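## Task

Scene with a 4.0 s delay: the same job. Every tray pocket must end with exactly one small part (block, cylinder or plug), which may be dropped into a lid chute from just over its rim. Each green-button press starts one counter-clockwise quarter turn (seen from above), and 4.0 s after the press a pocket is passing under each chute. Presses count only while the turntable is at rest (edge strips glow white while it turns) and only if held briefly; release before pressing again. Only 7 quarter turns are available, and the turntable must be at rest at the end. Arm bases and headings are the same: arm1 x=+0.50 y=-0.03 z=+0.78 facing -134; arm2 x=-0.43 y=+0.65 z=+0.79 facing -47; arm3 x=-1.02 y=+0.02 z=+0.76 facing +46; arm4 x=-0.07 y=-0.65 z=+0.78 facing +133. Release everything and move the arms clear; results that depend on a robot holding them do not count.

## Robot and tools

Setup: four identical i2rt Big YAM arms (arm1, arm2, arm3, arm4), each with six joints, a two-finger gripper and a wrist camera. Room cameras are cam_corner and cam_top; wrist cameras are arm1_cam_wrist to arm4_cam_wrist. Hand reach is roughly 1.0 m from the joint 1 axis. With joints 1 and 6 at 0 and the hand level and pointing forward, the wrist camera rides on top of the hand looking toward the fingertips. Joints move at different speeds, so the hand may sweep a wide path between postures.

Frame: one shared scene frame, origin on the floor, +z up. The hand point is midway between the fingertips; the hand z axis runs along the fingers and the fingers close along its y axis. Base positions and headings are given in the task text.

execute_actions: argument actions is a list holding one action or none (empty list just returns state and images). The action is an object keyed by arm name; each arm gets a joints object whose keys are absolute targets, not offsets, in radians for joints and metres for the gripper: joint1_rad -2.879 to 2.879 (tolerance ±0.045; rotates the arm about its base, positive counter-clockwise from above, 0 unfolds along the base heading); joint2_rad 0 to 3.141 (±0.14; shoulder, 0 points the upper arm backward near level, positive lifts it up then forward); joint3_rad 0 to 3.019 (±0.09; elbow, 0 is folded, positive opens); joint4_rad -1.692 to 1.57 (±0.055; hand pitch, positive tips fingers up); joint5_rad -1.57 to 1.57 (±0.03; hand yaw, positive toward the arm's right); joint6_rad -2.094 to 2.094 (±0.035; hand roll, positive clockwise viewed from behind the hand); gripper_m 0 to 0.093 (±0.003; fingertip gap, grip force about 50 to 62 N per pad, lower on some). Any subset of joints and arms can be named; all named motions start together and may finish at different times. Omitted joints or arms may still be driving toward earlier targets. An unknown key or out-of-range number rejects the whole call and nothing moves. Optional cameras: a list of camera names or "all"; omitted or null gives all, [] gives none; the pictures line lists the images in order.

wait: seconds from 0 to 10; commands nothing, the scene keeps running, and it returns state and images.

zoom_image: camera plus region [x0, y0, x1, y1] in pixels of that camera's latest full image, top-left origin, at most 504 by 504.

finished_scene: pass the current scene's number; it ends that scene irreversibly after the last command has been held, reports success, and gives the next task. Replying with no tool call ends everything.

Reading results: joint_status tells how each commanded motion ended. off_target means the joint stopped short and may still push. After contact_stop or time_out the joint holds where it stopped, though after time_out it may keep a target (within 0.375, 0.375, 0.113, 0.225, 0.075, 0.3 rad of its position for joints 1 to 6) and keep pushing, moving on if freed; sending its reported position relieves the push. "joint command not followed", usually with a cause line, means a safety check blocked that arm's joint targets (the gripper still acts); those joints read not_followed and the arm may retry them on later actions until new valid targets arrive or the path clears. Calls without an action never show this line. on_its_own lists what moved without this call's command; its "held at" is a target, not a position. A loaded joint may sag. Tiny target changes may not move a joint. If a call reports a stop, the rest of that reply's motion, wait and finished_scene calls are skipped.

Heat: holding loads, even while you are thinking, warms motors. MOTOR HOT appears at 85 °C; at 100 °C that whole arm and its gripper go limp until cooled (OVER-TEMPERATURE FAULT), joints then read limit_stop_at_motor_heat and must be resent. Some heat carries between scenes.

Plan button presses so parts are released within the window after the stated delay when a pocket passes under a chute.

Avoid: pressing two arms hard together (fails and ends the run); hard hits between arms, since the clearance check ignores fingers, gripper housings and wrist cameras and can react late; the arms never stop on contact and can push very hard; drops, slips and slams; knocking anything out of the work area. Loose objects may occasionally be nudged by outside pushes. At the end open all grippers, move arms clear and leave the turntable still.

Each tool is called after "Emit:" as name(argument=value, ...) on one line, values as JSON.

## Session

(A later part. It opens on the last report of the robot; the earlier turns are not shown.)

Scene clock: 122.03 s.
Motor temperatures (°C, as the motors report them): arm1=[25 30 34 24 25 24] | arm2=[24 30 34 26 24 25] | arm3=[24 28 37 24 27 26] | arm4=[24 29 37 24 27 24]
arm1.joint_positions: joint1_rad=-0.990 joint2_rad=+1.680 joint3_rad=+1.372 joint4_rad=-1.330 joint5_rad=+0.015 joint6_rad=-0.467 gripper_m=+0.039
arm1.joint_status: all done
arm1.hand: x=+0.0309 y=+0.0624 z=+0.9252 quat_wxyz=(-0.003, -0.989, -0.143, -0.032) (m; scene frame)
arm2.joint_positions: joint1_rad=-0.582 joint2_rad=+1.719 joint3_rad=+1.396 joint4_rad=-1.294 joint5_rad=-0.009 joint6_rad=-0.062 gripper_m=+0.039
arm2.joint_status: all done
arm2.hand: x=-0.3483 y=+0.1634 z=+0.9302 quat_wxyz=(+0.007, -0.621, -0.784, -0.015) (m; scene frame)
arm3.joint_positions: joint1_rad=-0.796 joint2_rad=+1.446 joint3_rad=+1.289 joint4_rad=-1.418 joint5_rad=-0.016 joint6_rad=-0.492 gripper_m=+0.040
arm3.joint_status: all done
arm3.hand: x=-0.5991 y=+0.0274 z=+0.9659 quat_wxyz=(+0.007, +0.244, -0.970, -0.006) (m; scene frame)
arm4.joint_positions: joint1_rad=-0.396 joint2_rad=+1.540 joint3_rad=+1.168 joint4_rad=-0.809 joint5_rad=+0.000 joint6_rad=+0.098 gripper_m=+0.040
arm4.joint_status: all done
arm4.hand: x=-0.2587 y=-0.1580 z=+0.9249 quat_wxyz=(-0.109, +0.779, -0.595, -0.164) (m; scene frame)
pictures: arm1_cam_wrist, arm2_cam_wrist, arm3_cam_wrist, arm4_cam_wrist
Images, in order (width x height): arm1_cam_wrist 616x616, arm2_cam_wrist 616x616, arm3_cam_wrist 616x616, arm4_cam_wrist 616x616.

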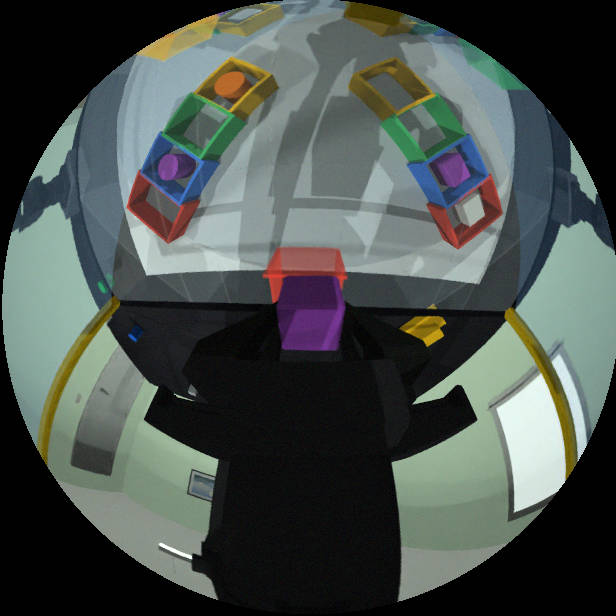

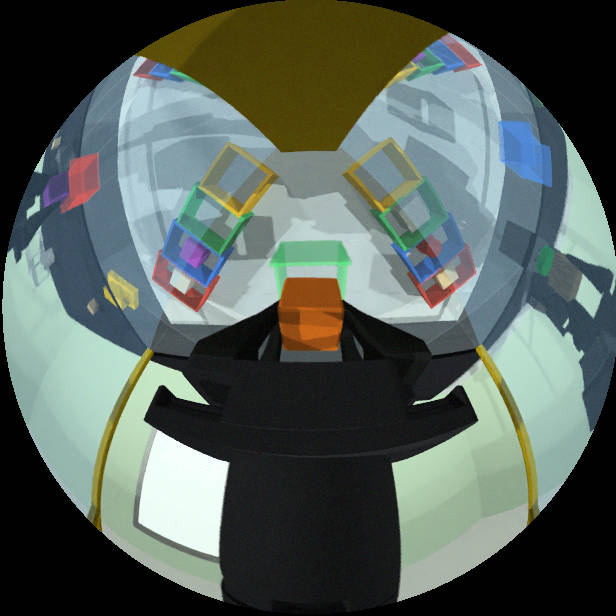

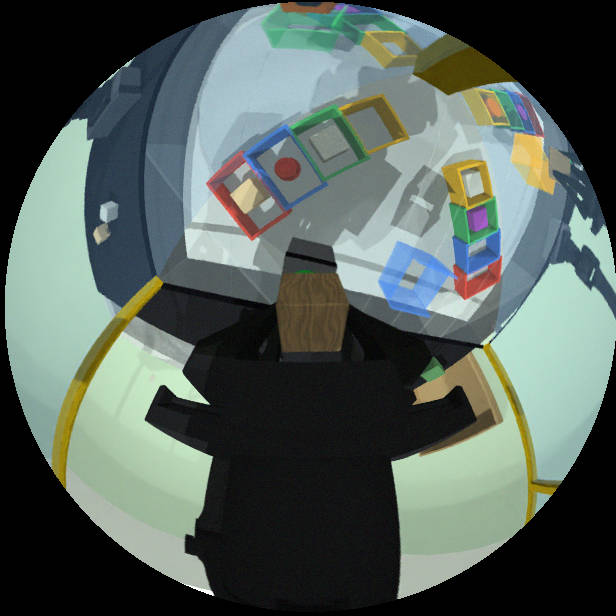

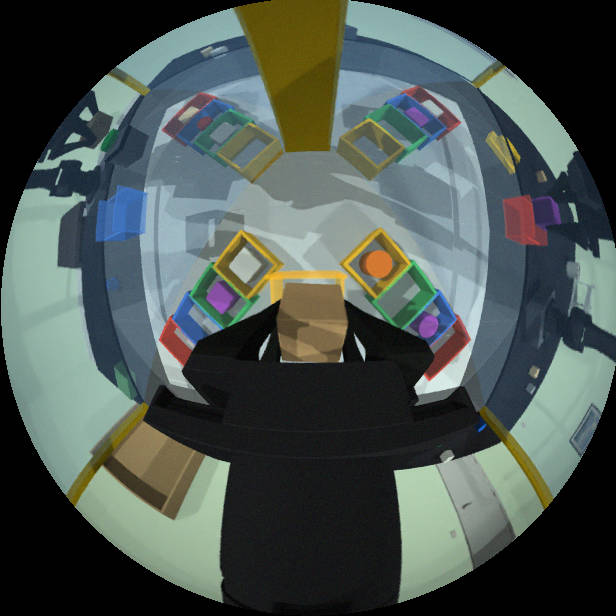

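Emit:
execute_actions(actions=[{"arm1":{"joints":{"joint1_rad":-0.97,"joint4_rad":-1.355}},"arm3":{"joints":{"joint2_rad":1.535}}}], cameras=[])

Emit:
wait(seconds=3.15)

Emit:
execute_actions(actions=[{"arm1":{"joints":{"gripper_m":0.06}},"arm2":{"joints":{"gripper_m":0.06}},"arm3":{"joints":{"joint2_rad":1.44}}}], cameras=["cam_top"])

Emit:
execute_actions(actions=[{"arm1":{"joints":{"joint2_rad":0.9,"joint3_rad":0.95,"joint4_rad":-1.45}},"arm2":{"joints":{"joint2_rad":0.9,"joint3_rad":0.95,"joint4_rad":-1.45}}}], cameras=[])

Emit:
execute_actions(actions=[{"arm1":{"joints":{"joint1_rad":-2.26,"joint6_rad":0,"gripper_m":0.093}},"arm2":{"joints":{"joint1_rad":-1.98,"joint6_rad":0,"gripper_m":0.093}}}], cameras=[])

Emit:
execute_actions(actions=[{"arm1":{"joints":{"joint2_rad":1.89,"joint3_rad":1.38,"joint4_rad":-1.0}},"arm2":{"joints":{"joint2_rad":1.44,"joint3_rad":0.70,"joint4_rad":-0.81}}}], cameras=["arm1_cam_wrist","arm2_cam_wrist","arm4_cam_wrist","cam_top"])

Scene clock: 140.50 s.
Motor temperatures (°C, as the motors report them): arm1=[25 30 35 24 25 24] | arm2=[24 30 35 26 24 25] | arm3=[24 28 37 24 27 26] | arm4=[24 29 38 24 27 24]
arm1.joint_positions: joint1_rad=-0.986 joint2_rad=+1.680 joint3_rad=+1.372 joint4_rad=-1.345 joint5_rad=+0.015 joint6_rad=-0.467 gripper_m=+0.039
arm1.joint_status: all done
arm1.hand: x=+0.0343 y=+0.0598 z=+0.9255 quat_wxyz=(-0.006, -0.989, -0.145, -0.039) (m; scene frame)
arm2.joint_positions: joint1_rad=-0.582 joint2_rad=+1.719 joint3_rad=+1.396 joint4_rad=-1.294 joint5_rad=-0.009 joint6_rad=-0.062 gripper_m=+0.039
arm2.joint_status: not commanded
arm2.hand: x=-0.3483 y=+0.1634 z=+0.9302 quat_wxyz=(+0.007, -0.621, -0.784, -0.015) (m; scene frame)
arm3.joint_positions: joint1_rad=-0.796 joint2_rad=+1.511 joint3_rad=+1.295 joint4_rad=-1.421 joint5_rad=-0.016 joint6_rad=-0.492 gripper_m=+0.040
arm3.joint_status: all done
arm3.hand: x=-0.5937 y=+0.0272 z=+0.9421 quat_wxyz=(+0.037, +0.243, -0.969, -0.014) (m; scene frame)
arm4.joint_positions: joint1_rad=-0.396 joint2_rad=+1.540 joint3_rad=+1.168 joint4_rad=-0.809 joint5_rad=+0.000 joint6_rad=+0.098 gripper_m=+0.040
arm4.joint_status: not commanded
arm4.hand: x=-0.2587 y=-0.1580 z=+0.9249 quat_wxyz=(-0.109, +0.779, -0.595, -0.164) (m; scene frame)
pictures: none
No camera images: the call's "cameras" was empty. Leave "cameras" out to get every camera's image.

Scene clock: 143.67 s.
Motor temperatures (°C, as the motors report them): arm1=[25 30 35 24 25 24] | arm2=[24 30 35 26 24 25] | arm3=[24 28 37 24 27 26] | arm4=[24 29 38 24 27 24]
arm1.joint_positions: joint1_rad=-0.986 joint2_rad=+1.680 joint3_rad=+1.372 joint4_rad=-1.345 joint5_rad=+0.015 joint6_rad=-0.467 gripper_m=+0.039
arm1.joint_status: all done
arm1.hand: x=+0.0343 y=+0.0598 z=+0.9255 quat_wxyz=(-0.006, -0.989, -0.145, -0.039) (m; scene frame)
arm2.joint_positions: joint1_rad=-0.582 joint2_rad=+1.719 joint3_rad=+1.396 joint4_rad=-1.294 joint5_rad=-0.009 joint6_rad=-0.062 gripper_m=+0.039
arm2.joint_status: not commanded
arm2.hand: x=-0.3483 y=+0.1634 z=+0.9302 quat_wxyz=(+0.007, -0.621, -0.784, -0.015) (m; scene frame)
arm3.joint_positions: joint1_rad=-0.796 joint2_rad=+1.511 joint3_rad=+1.295 joint4_rad=-1.421 joint5_rad=-0.016 joint6_rad=-0.492 gripper_m=+0.040
arm3.joint_status: all done
arm3.hand: x=-0.5937 y=+0.0272 z=+0.9421 quat_wxyz=(+0.037, +0.243, -0.969, -0.014) (m; scene frame)
arm4.joint_positions: joint1_rad=-0.396 joint2_rad=+1.540 joint3_rad=+1.168 joint4_rad=-0.809 joint5_rad=+0.000 joint6_rad=+0.098 gripper_m=+0.040
arm4.joint_status: not commanded
arm4.hand: x=-0.2587 y=-0.1580 z=+0.9249 quat_wxyz=(-0.109, +0.779, -0.595, -0.164) (m; scene frame)
wait: 3.17 s; at rest by 0.27 s
pictures: arm1_cam_wrist, arm2_cam_wrist, arm3_cam_wrist, arm4_cam_wrist, cam_corner, cam_top
Images, in order (width x height): arm1_cam_wrist 616x616, arm2_cam_wrist 616x616, arm3_cam_wrist 616x616, arm4_cam_wrist 616x616, cam_corner 672x504, cam_top 672x504.

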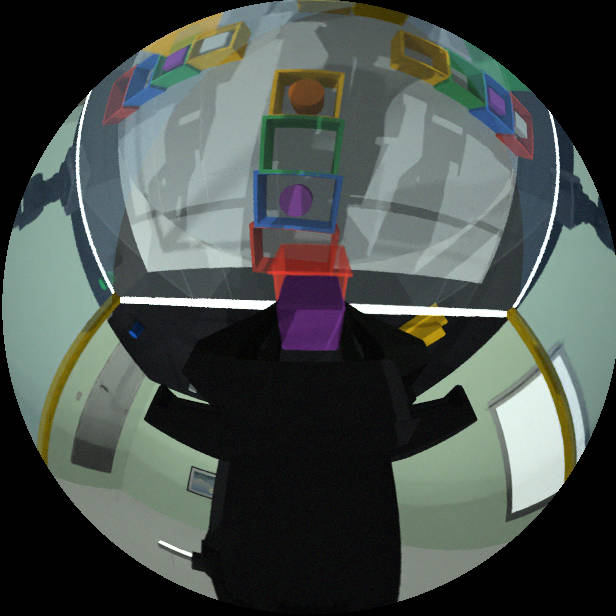

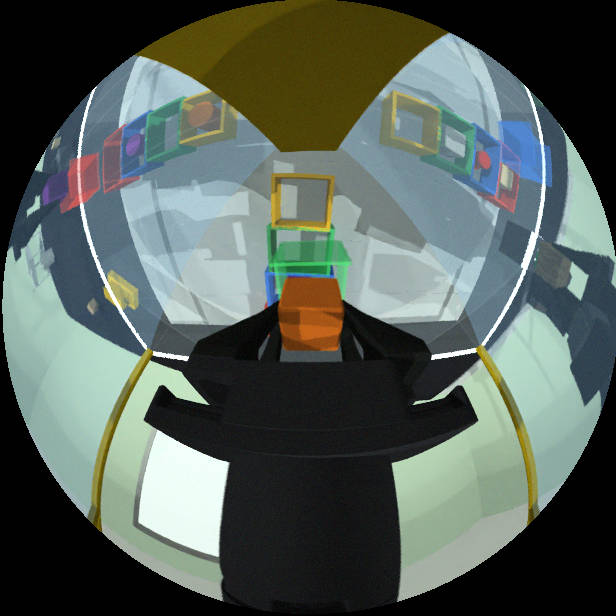

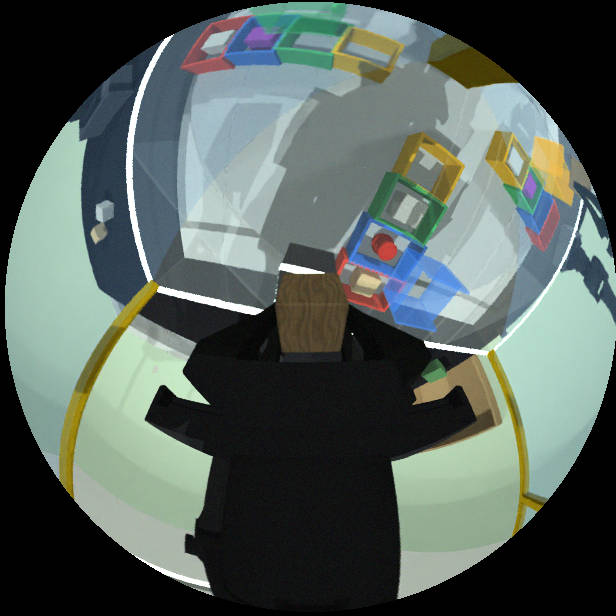

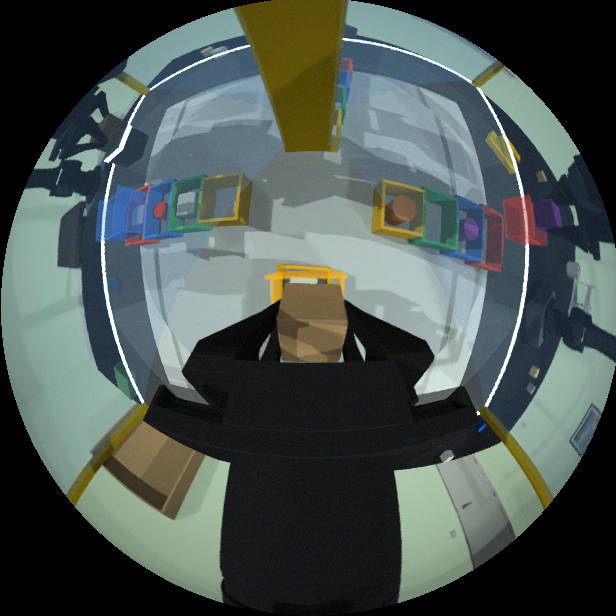

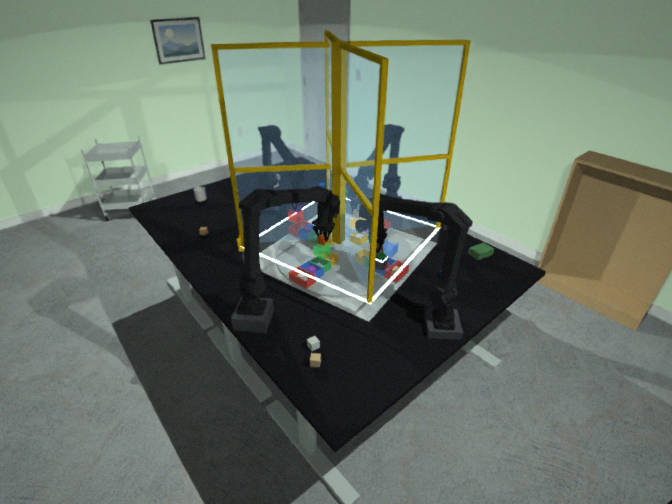

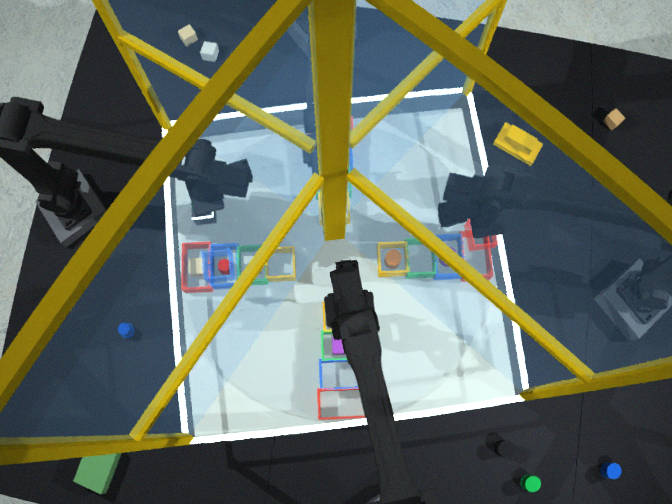

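Scene clock: 144.53 s.
Motor temperatures (°C, as the motors report them): arm1=[25 30 35 24 25 24] | arm2=[24 30 35 26 24 25] | arm3=[24 28 37 24 27 26] | arm4=[24 29 38 24 27 24]
arm1.joint_positions: joint1_rad=-0.986 joint2_rad=+1.680 joint3_rad=+1.372 joint4_rad=-1.345 joint5_rad=+0.015 joint6_rad=-0.467 gripper_m=+0.060
arm1.joint_status: all done
arm1.hand: x=+0.0343 y=+0.0598 z=+0.9255 quat_wxyz=(-0.006, -0.989, -0.145, -0.039) (m; scene frame)
arm2.joint_positions: joint1_rad=-0.582 joint2_rad=+1.719 joint3_rad=+1.396 joint4_rad=-1.294 joint5_rad=-0.009 joint6_rad=-0.062 gripper_m=+0.060
arm2.joint_status: all done
arm2.hand: x=-0.3483 y=+0.1634 z=+0.9302 quat_wxyz=(+0.007, -0.621, -0.784, -0.015) (m; scene frame)
arm3.joint_positions: joint1_rad=-0.796 joint2_rad=+1.455 joint3_rad=+1.295 joint4_rad=-1.421 joint5_rad=-0.016 joint6_rad=-0.492 gripper_m=+0.040
arm3.joint_status: all done
arm3.hand: x=-0.5971 y=+0.0274 z=+0.9648 quat_wxyz=(+0.010, +0.244, -0.970, -0.007) (m; scene frame)
arm4.joint_positions: joint1_rad=-0.396 joint2_rad=+1.540 joint3_rad=+1.168 joint4_rad=-0.809 joint5_rad=+0.000 joint6_rad=+0.098 gripper_m=+0.040
arm4.joint_status: not commanded
arm4.hand: x=-0.2587 y=-0.1580 z=+0.9249 quat_wxyz=(-0.109, +0.779, -0.595, -0.164) (m; scene frame)
pictures: cam_top
Images, in order (width x height): cam_top 672x504.

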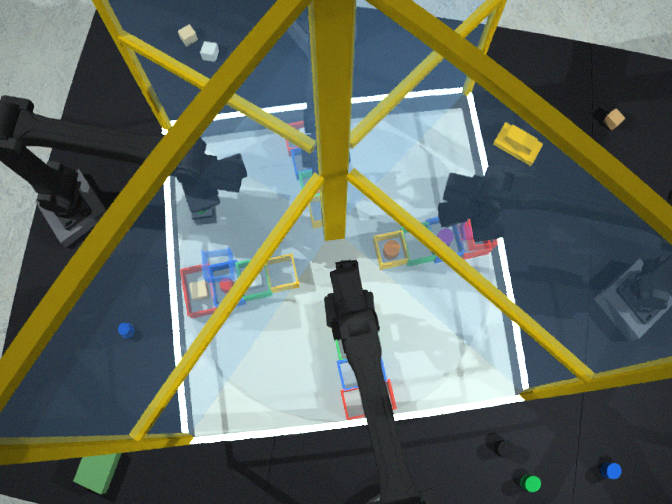

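Scene clock: 146.07 s.
Motor temperatures (°C, as the motors report them): arm1=[25 30 35 24 25 24] | arm2=[24 30 35 26 24 25] | arm3=[24 28 37 24 27 26] | arm4=[24 29 38 24 27 24]
arm1.joint_positions: joint1_rad=-0.986 joint2_rad=+0.891 joint3_rad=+0.950 joint4_rad=-1.444 joint5_rad=+0.015 joint6_rad=-0.467 gripper_m=+0.060
arm1.joint_status: all done
arm1.hand: x=+0.2425 y=+0.0230 z=+1.0348 quat_wxyz=(+0.037, -0.985, -0.144, +0.088) (m; scene frame)
arm2.joint_positions: joint1_rad=-0.582 joint2_rad=+0.892 joint3_rad=+0.959 joint4_rad=-1.439 joint5_rad=-0.009 joint6_rad=-0.062 gripper_m=+0.060
arm2.joint_status: all done
arm2.hand: x=-0.3876 y=+0.3910 z=+1.0512 quat_wxyz=(-0.084, -0.617, -0.779, +0.067) (m; scene frame)
arm3.joint_positions: joint1_rad=-0.796 joint2_rad=+1.455 joint3_rad=+1.295 joint4_rad=-1.421 joint5_rad=-0.016 joint6_rad=-0.492 gripper_m=+0.040
arm3.joint_status: not commanded
arm3.hand: x=-0.5971 y=+0.0274 z=+0.9648 quat_wxyz=(+0.010, +0.244, -0.970, -0.007) (m; scene frame)
arm4.joint_positions: joint1_rad=-0.396 joint2_rad=+1.540 joint3_rad=+1.168 joint4_rad=-0.809 joint5_rad=+0.000 joint6_rad=+0.098 gripper_m=+0.040
arm4.joint_status: not commanded
arm4.hand: x=-0.2587 y=-0.1580 z=+0.9249 quat_wxyz=(-0.109, +0.779, -0.595, -0.164) (m; scene frame)
pictures: none
No camera images: the call's "cameras" was empty. Leave "cameras" out to get every camera's image.

Scene clock: 147.77 s.
Motor temperatures (°C, as the motors report them): arm1=[25 30 35 24 25 24] | arm2=[24 30 35 26 24 25] | arm3=[24 28 37 24 27 26] | arm4=[24 29 38 24 27 24]
arm1.joint_positions: joint1_rad=-2.250 joint2_rad=+0.895 joint3_rad=+0.950 joint4_rad=-1.444 joint5_rad=+0.015 joint6_rad=-0.017 gripper_m=+0.093
arm1.joint_status: all done
arm1.hand: x=+0.4699 y=+0.2359 z=+1.0327 quat_wxyz=(+0.065, -0.754, +0.651, +0.064) (m; scene frame)
arm2.joint_positions: joint1_rad=-1.971 joint2_rad=+0.892 joint3_rad=+0.959 joint4_rad=-1.439 joint5_rad=-0.009 joint6_rad=-0.011 gripper_m=+0.093
arm2.joint_status: all done
arm2.hand: x=-0.6832 y=+0.5611 z=+1.0466 quat_wxyz=(-0.029, -0.979, -0.179, +0.095) (m; scene frame)
arm3.joint_positions: joint1_rad=-0.796 joint2_rad=+1.455 joint3_rad=+1.295 joint4_rad=-1.421 joint5_rad=-0.016 joint6_rad=-0.492 gripper_m=+0.040
arm3.joint_status: not commanded
arm3.hand: x=-0.5971 y=+0.0274 z=+0.9648 quat_wxyz=(+0.010, +0.244, -0.970, -0.007) (m; scene frame)
arm4.joint_positions: joint1_rad=-0.396 joint2_rad=+1.540 joint3_rad=+1.168 joint4_rad=-0.809 joint5_rad=+0.000 joint6_rad=+0.098 gripper_m=+0.040
arm4.joint_status: not commanded
arm4.hand: x=-0.2587 y=-0.1580 z=+0.9249 quat_wxyz=(-0.109, +0.779, -0.595, -0.164) (m; scene frame)
pictures: none
No camera images: the call's "cameras" was empty. Leave "cameras" out to get every camera's image.

Scene clock: 149.53 s.
Motor temperatures (°C, as the motors report them): arm1=[25 30 35 24 25 24] | arm2=[24 30 34 26 24 25] | arm3=[24 28 37 24 27 26] | arm4=[24 29 38 24 27 24]
arm1.joint_positions: joint1_rad=-2.250 joint2_rad=+1.894 joint3_rad=+1.363 joint4_rad=-1.005 joint5_rad=+0.015 joint6_rad=-0.017 gripper_m=+0.093
arm1.joint_status: all done
arm1.hand: x=+0.4323 y=+0.5139 z=+0.8138 quat_wxyz=(+0.016, -0.757, +0.653, +0.009) (m; scene frame)
arm2.joint_positions: joint1_rad=-1.971 joint2_rad=+1.432 joint3_rad=+0.699 joint4_rad=-0.826 joint5_rad=-0.009 joint6_rad=-0.011 gripper_m=+0.093
arm2.joint_status: all done
arm2.hand: x=-0.7349 y=+0.5382 z=+0.8073 quat_wxyz=(-0.013, -0.984, -0.180, +0.003) (m; scene frame)
arm3.joint_positions: joint1_rad=-0.796 joint2_rad=+1.455 joint3_rad=+1.295 joint4_rad=-1.421 joint5_rad=-0.016 joint6_rad=-0.492 gripper_m=+0.040
arm3.joint_status: not commanded
arm3.hand: x=-0.5971 y=+0.0274 z=+0.9648 quat_wxyz=(+0.010, +0.244, -0.970, -0.007) (m; scene frame)
arm4.joint_positions: joint1_rad=-0.396 joint2_rad=+1.540 joint3_rad=+1.168 joint4_rad=-0.809 joint5_rad=+0.000 joint6_rad=+0.098 gripper_m=+0.040
arm4.joint_status: not commanded
arm4.hand: x=-0.2587 y=-0.1580 z=+0.9249 quat_wxyz=(-0.109, +0.779, -0.595, -0.164) (m; scene frame)
pictures: arm1_cam_wrist, arm2_cam_wrist, arm4_cam_wrist, cam_top
Images, in order (width x height): arm1_cam_wrist 616x616, arm2_cam_wrist 616x616, arm4_cam_wrist 616x616, cam_top 672x504.

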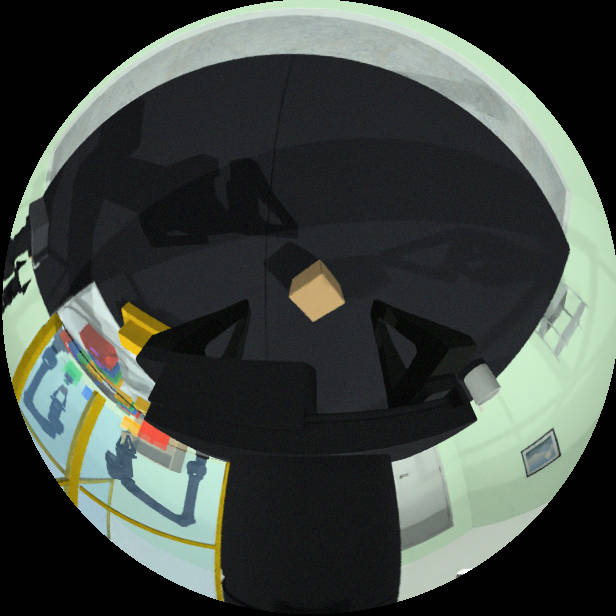

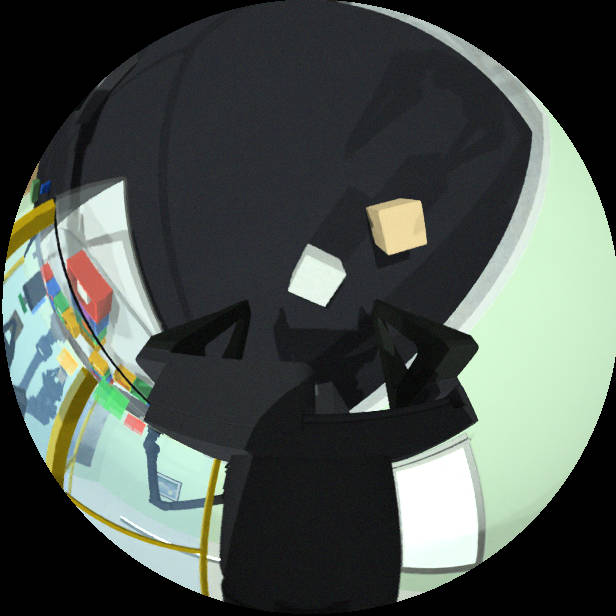

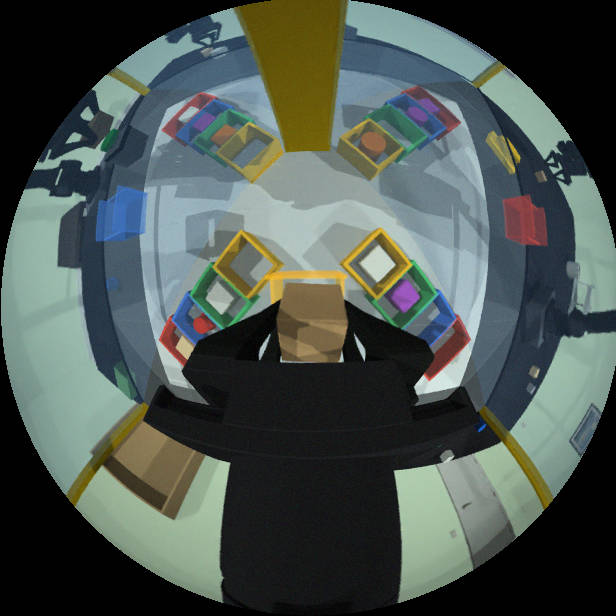

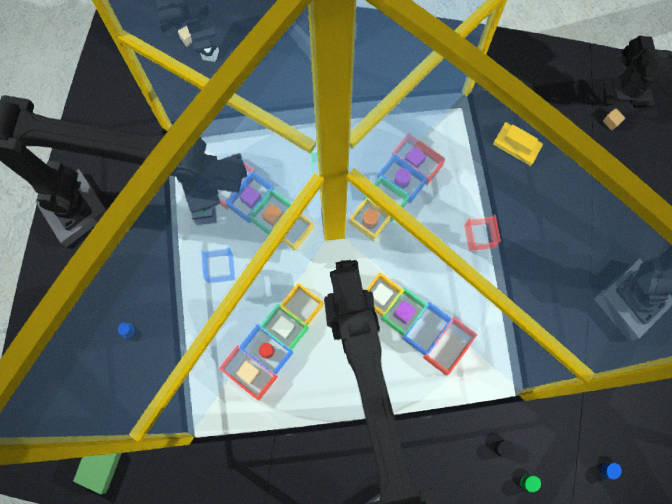

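Emit:
execute_actions(actions=[{"arm1":{"joints":{"joint1_rad":-2.274,"joint2_rad":2.01,"joint6_rad":-0.64}},"arm2":{"joints":{"joint1_rad":-2.0,"joint2_rad":1.62,"joint4_rad":-0.7,"joint6_rad":0.42}}}], cameras=["arm1_cam_wrist","arm2_cam_wrist"])

Scene clock: 158.60 s.
Motor temperatures (°C, as the motors report them): arm1=[25 30 34 24 25 24] | arm2=[24 30 33 26 24 25] | arm3=[24 28 37 24 27 26] | arm4=[24 29 39 24 27 24]
arm1.joint_positions: joint1_rad=-2.260 joint2_rad=+2.018 joint3_rad=+1.363 joint4_rad=-1.005 joint5_rad=+0.015 joint6_rad=-0.622 gripper_m=+0.093
arm1.joint_status: all done
arm1.hand: x=+0.4396 y=+0.4981 z=+0.7498 quat_wxyz=(-0.036, -0.915, +0.402, -0.027) (m; scene frame)
arm2.joint_positions: joint1_rad=-1.987 joint2_rad=+1.622 joint3_rad=+0.699 joint4_rad=-0.714 joint5_rad=-0.009 joint6_rad=+0.407 gripper_m=+0.093
arm2.joint_status: all done
arm2.hand: x=-0.7359 y=+0.5423 z=+0.7491 quat_wxyz=(+0.001, -0.999, +0.036, -0.036) (m; scene frame)
arm3.joint_positions: joint1_rad=-0.796 joint2_rad=+1.455 joint3_rad=+1.295 joint4_rad=-1.421 joint5_rad=-0.016 joint6_rad=-0.492 gripper_m=+0.040
arm3.joint_status: not commanded
arm3.hand: x=-0.5971 y=+0.0274 z=+0.9648 quat_wxyz=(+0.010, +0.244, -0.970, -0.007) (m; scene frame)
arm4.joint_positions: joint1_rad=-0.396 joint2_rad=+1.540 joint3_rad=+1.168 joint4_rad=-0.809 joint5_rad=+0.000 joint6_rad=+0.098 gripper_m=+0.040
arm4.joint_status: not commanded
arm4.hand: x=-0.2587 y=-0.1580 z=+0.9249 quat_wxyz=(-0.109, +0.779, -0.595, -0.164) (m; scene frame)
pictures: arm1_cam_wrist, arm2_cam_wrist
Images, in order (width x height): arm1_cam_wrist 616x616, arm2_cam_wrist 616x616.

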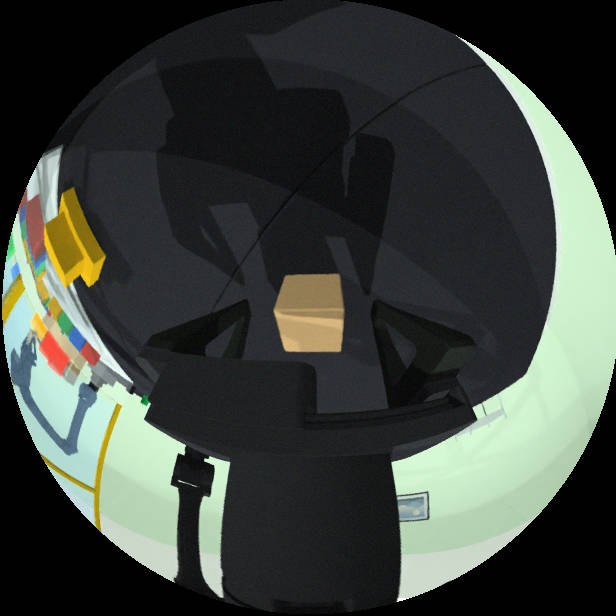

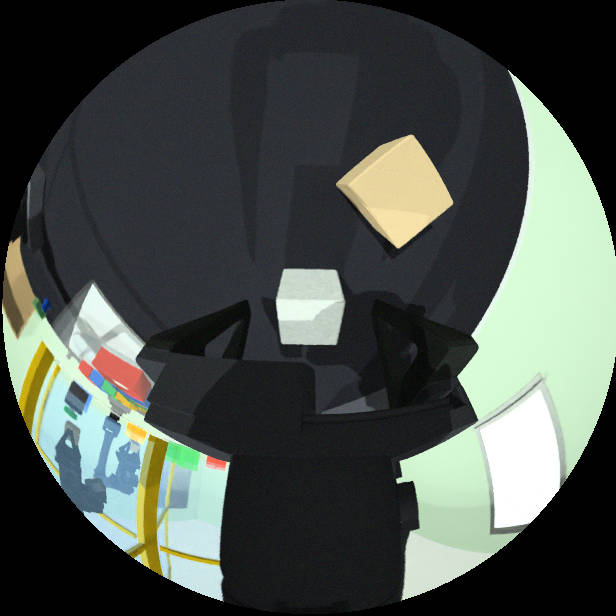

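Emit:
execute_actions(actions=[{"arm1":{"joints":{"gripper_m":0.012}},"arm2":{"joints":{"gripper_m":0.012}},"arm4":{"joints":{"joint2_rad":1.57}}}], cameras=[])

Emit:
execute_actions(actions=[{"arm1":{"joints":{"joint2_rad":1.0,"joint4_rad":-1.45}},"arm2":{"joints":{"joint2_rad":0.9,"joint3_rad":0.95,"joint4_rad":-1.3}}}], cameras=[])

Emit:
execute_actions(actions=[{"arm1":{"joints":{"joint1_rad":-0.976,"joint3_rad":1.0,"joint6_rad":-0.45}},"arm2":{"joints":{"joint1_rad":-0.572,"joint4_rad":-1.45,"joint6_rad":-0.07}}}], cameras=[])

Emit:
execute_actions(actions=[{"arm1":{"joints":{"joint2_rad":1.62,"joint3_rad":1.41,"joint4_rad":-1.34}},"arm2":{"joints":{"joint2_rad":1.67,"joint3_rad":1.44,"joint4_rad":-1.30}}}])

Scene clock: 173.80 s.
Motor temperatures (°C, as the motors report them): arm1=[25 31 34 24 25 24] | arm2=[24 30 32 26 24 25] | arm3=[24 28 37 24 27 26] | arm4=[24 29 39 24 27 24]
arm1.joint_positions: joint1_rad=-2.260 joint2_rad=+2.018 joint3_rad=+1.363 joint4_rad=-1.005 joint5_rad=+0.015 joint6_rad=-0.623 gripper_m=+0.040
arm1.joint_status: gripper_m off_target (ended at +0.040, target +0.012)
arm1.hand: x=+0.4396 y=+0.4981 z=+0.7498 quat_wxyz=(-0.036, -0.915, +0.401, -0.027) (m; scene frame)
arm2.joint_positions: joint1_rad=-1.987 joint2_rad=+1.622 joint3_rad=+0.699 joint4_rad=-0.714 joint5_rad=-0.009 joint6_rad=+0.408 gripper_m=+0.039
arm2.joint_status: gripper_m off_target (ended at +0.039, target +0.012)
arm2.hand: x=-0.7359 y=+0.5423 z=+0.7491 quat_wxyz=(+0.001, -0.999, +0.036, -0.036) (m; scene frame)
arm3.joint_positions: joint1_rad=-0.796 joint2_rad=+1.455 joint3_rad=+1.295 joint4_rad=-1.421 joint5_rad=-0.016 joint6_rad=-0.492 gripper_m=+0.040
arm3.joint_status: not commanded
arm3.hand: x=-0.5971 y=+0.0274 z=+0.9648 quat_wxyz=(+0.010, +0.244, -0.970, -0.007) (m; scene frame)
arm4.joint_positions: joint1_rad=-0.396 joint2_rad=+1.573 joint3_rad=+1.168 joint4_rad=-0.809 joint5_rad=+0.000 joint6_rad=+0.098 gripper_m=+0.040
arm4.joint_status: all done
arm4.hand: x=-0.2586 y=-0.1577 z=+0.9083 quat_wxyz=(-0.101, +0.781, -0.597, -0.150) (m; scene frame)
pictures: none
No camera images: the call's "cameras" was empty. Leave "cameras" out to get every camera's image.

Scene clock: 175.53 s.
Motor temperatures (°C, as the motors report them): arm1=[25 31 34 24 25 24] | arm2=[24 30 32 26 24 25] | arm3=[24 28 37 24 27 26] | arm4=[24 29 39 24 27 24]
arm1.joint_positions: joint1_rad=-2.260 joint2_rad=+0.997 joint3_rad=+1.363 joint4_rad=-1.444 joint5_rad=+0.015 joint6_rad=-0.623 gripper_m=+0.040
arm1.joint_status: all done
arm1.hand: x=+0.4634 y=+0.3182 z=+1.1903 quat_wxyz=(+0.213, -0.887, +0.392, +0.120) (m; scene frame)
arm2.joint_positions: joint1_rad=-1.987 joint2_rad=+0.896 joint3_rad=+0.931 joint4_rad=-1.286 joint5_rad=-0.009 joint6_rad=+0.408 gripper_m=+0.039
arm2.joint_status: all done
arm2.hand: x=-0.7136 y=+0.5550 z=+1.0427 quat_wxyz=(-0.069, -0.987, +0.037, +0.143) (m; scene frame)
arm3.joint_positions: joint1_rad=-0.796 joint2_rad=+1.455 joint3_rad=+1.295 joint4_rad=-1.421 joint5_rad=-0.016 joint6_rad=-0.492 gripper_m=+0.040
arm3.joint_status: not commanded
arm3.hand: x=-0.5971 y=+0.0274 z=+0.9648 quat_wxyz=(+0.010, +0.244, -0.970, -0.007) (m; scene frame)
arm4.joint_positions: joint1_rad=-0.396 joint2_rad=+1.573 joint3_rad=+1.168 joint4_rad=-0.809 joint5_rad=+0.000 joint6_rad=+0.098 gripper_m=+0.040
arm4.joint_status: not commanded
arm4.hand: x=-0.2586 y=-0.1577 z=+0.9083 quat_wxyz=(-0.101, +0.781, -0.597, -0.150) (m; scene frame)
pictures: none
No camera images: the call's "cameras" was empty. Leave "cameras" out to get every camera's image.

Scene clock: 177.23 s.
Motor temperatures (°C, as the motors report them): arm1=[25 31 34 24 25 24] | arm2=[24 30 32 26 24 25] | arm3=[24 28 37 24 27 26] | arm4=[24 29 39 24 27 24]
arm1.joint_positions: joint1_rad=-0.984 joint2_rad=+1.010 joint3_rad=+0.992 joint4_rad=-1.444 joint5_rad=+0.015 joint6_rad=-0.467 gripper_m=+0.040
arm1.joint_status: all done
arm1.hand: x=+0.2192 y=+0.0266 z=+1.0223 quat_wxyz=(+0.024, -0.988, -0.145, +0.052) (m; scene frame)
arm2.joint_positions: joint1_rad=-0.581 joint2_rad=+0.896 joint3_rad=+0.931 joint4_rad=-1.436 joint5_rad=-0.009 joint6_rad=-0.058 gripper_m=+0.039
arm2.joint_status: all done
arm2.hand: x=-0.3879 y=+0.3959 z=+1.0384 quat_wxyz=(-0.074, -0.619, -0.780, +0.057) (m; scene frame)
arm3.joint_positions: joint1_rad=-0.796 joint2_rad=+1.455 joint3_rad=+1.295 joint4_rad=-1.421 joint5_rad=-0.016 joint6_rad=-0.492 gripper_m=+0.040
arm3.joint_status: not commanded
arm3.hand: x=-0.5971 y=+0.0274 z=+0.9648 quat_wxyz=(+0.010, +0.244, -0.970, -0.007) (m; scene frame)
arm4.joint_positions: joint1_rad=-0.396 joint2_rad=+1.573 joint3_rad=+1.168 joint4_rad=-0.809 joint5_rad=+0.000 joint6_rad=+0.098 gripper_m=+0.040
arm4.joint_status: not commanded
arm4.hand: x=-0.2586 y=-0.1577 z=+0.9083 quat_wxyz=(-0.101, +0.781, -0.597, -0.150) (m; scene frame)
pictures: none
No camera images: the call's "cameras" was empty. Leave "cameras" out to get every camera's image.

Scene clock: 178.80 s.
Motor temperatures (°C, as the motors report them): arm1=[25 31 34 24 25 24] | arm2=[24 30 33 26 24 25] | arm3=[24 28 37 24 27 26] | arm4=[24 29 39 24 27 24]
arm1.joint_positions: joint1_rad=-0.984 joint2_rad=+1.629 joint3_rad=+1.371 joint4_rad=-1.343 joint5_rad=+0.015 joint6_rad=-0.466 gripper_m=+0.040
arm1.joint_status: all done
arm1.hand: x=+0.0349 y=+0.0591 z=+0.9484 quat_wxyz=(+0.002, -0.989, -0.145, -0.014) (m; scene frame)
arm2.joint_positions: joint1_rad=-0.581 joint2_rad=+1.684 joint3_rad=+1.395 joint4_rad=-1.307 joint5_rad=-0.009 joint6_rad=-0.058 gripper_m=+0.039
arm2.joint_status: all done
arm2.hand: x=-0.3483 y=+0.1673 z=+0.9467 quat_wxyz=(-0.001, -0.622, -0.783, -0.008) (m; scene frame)
arm3.joint_positions: joint1_rad=-0.796 joint2_rad=+1.455 joint3_rad=+1.295 joint4_rad=-1.421 joint5_rad=-0.016 joint6_rad=-0.492 gripper_m=+0.040
arm3.joint_status: not commanded
arm3.hand: x=-0.5971 y=+0.0274 z=+0.9648 quat_wxyz=(+0.010, +0.244, -0.970, -0.007) (m; scene frame)
arm4.joint_positions: joint1_rad=-0.396 joint2_rad=+1.573 joint3_rad=+1.168 joint4_rad=-0.809 joint5_rad=+0.000 joint6_rad=+0.098 gripper_m=+0.040
arm4.joint_status: not commanded
arm4.hand: x=-0.2586 y=-0.1577 z=+0.9083 quat_wxyz=(-0.101, +0.781, -0.597, -0.150) (m; scene frame)
pictures: arm1_cam_wrist, arm2_cam_wrist, arm3_cam_wrist, arm4_cam_wrist, cam_corner, cam_top
Images, in order (width x height): arm1_cam_wrist 616x616, arm2_cam_wrist 616x616, arm3_cam_wrist 616x616, arm4_cam_wrist 616x616, cam_corner 672x504, cam_top 672x504.

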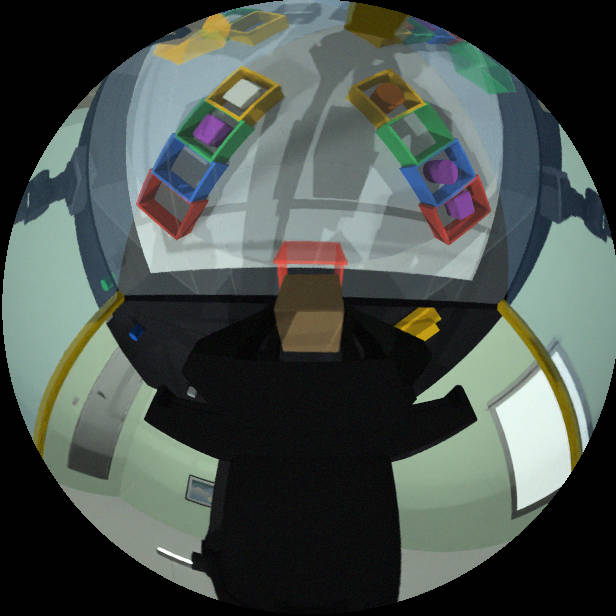

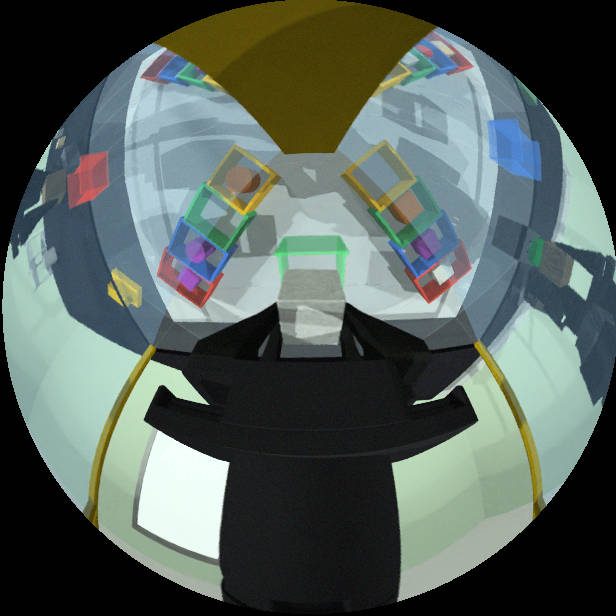

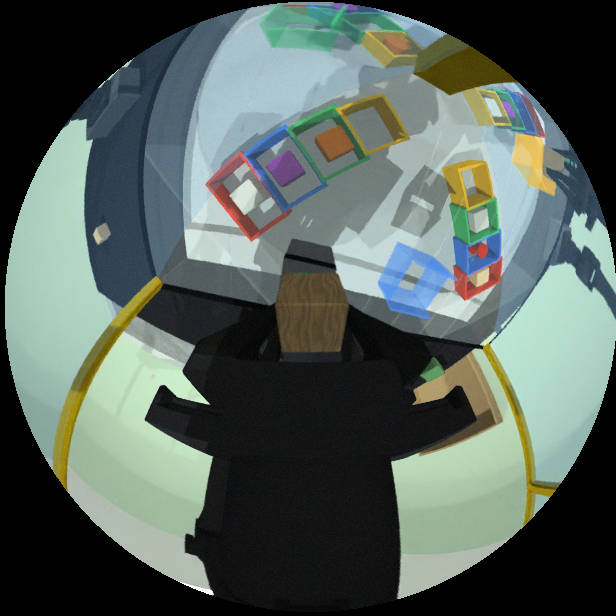

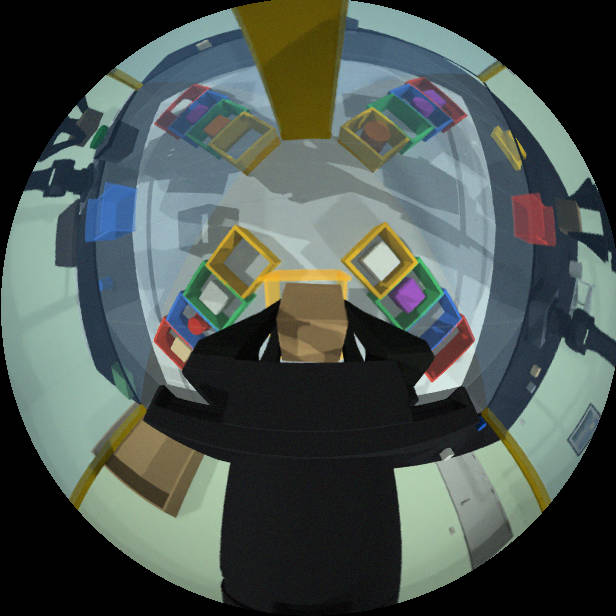

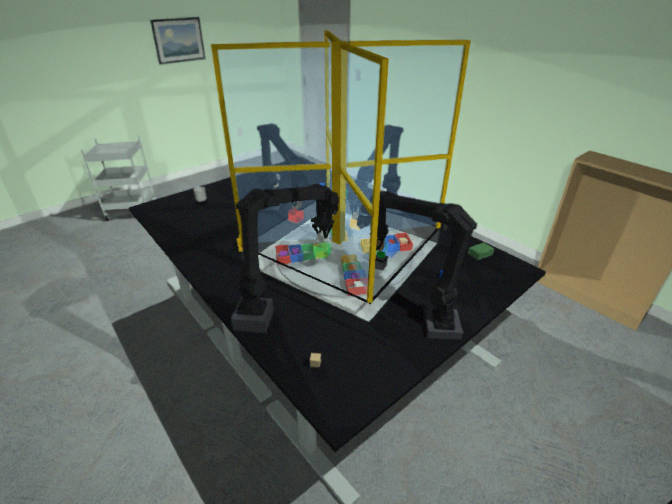

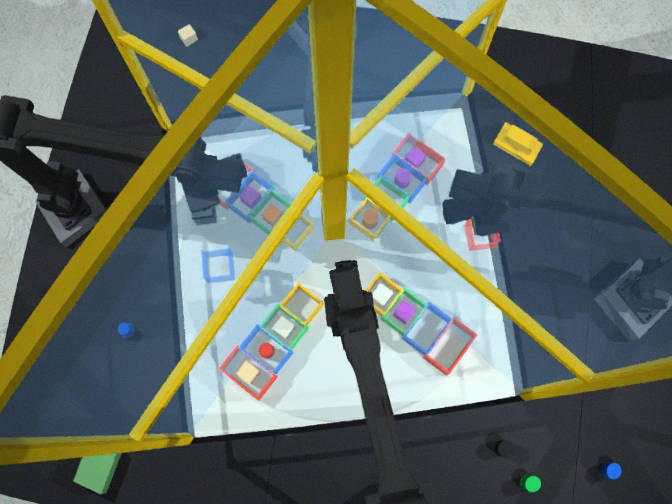

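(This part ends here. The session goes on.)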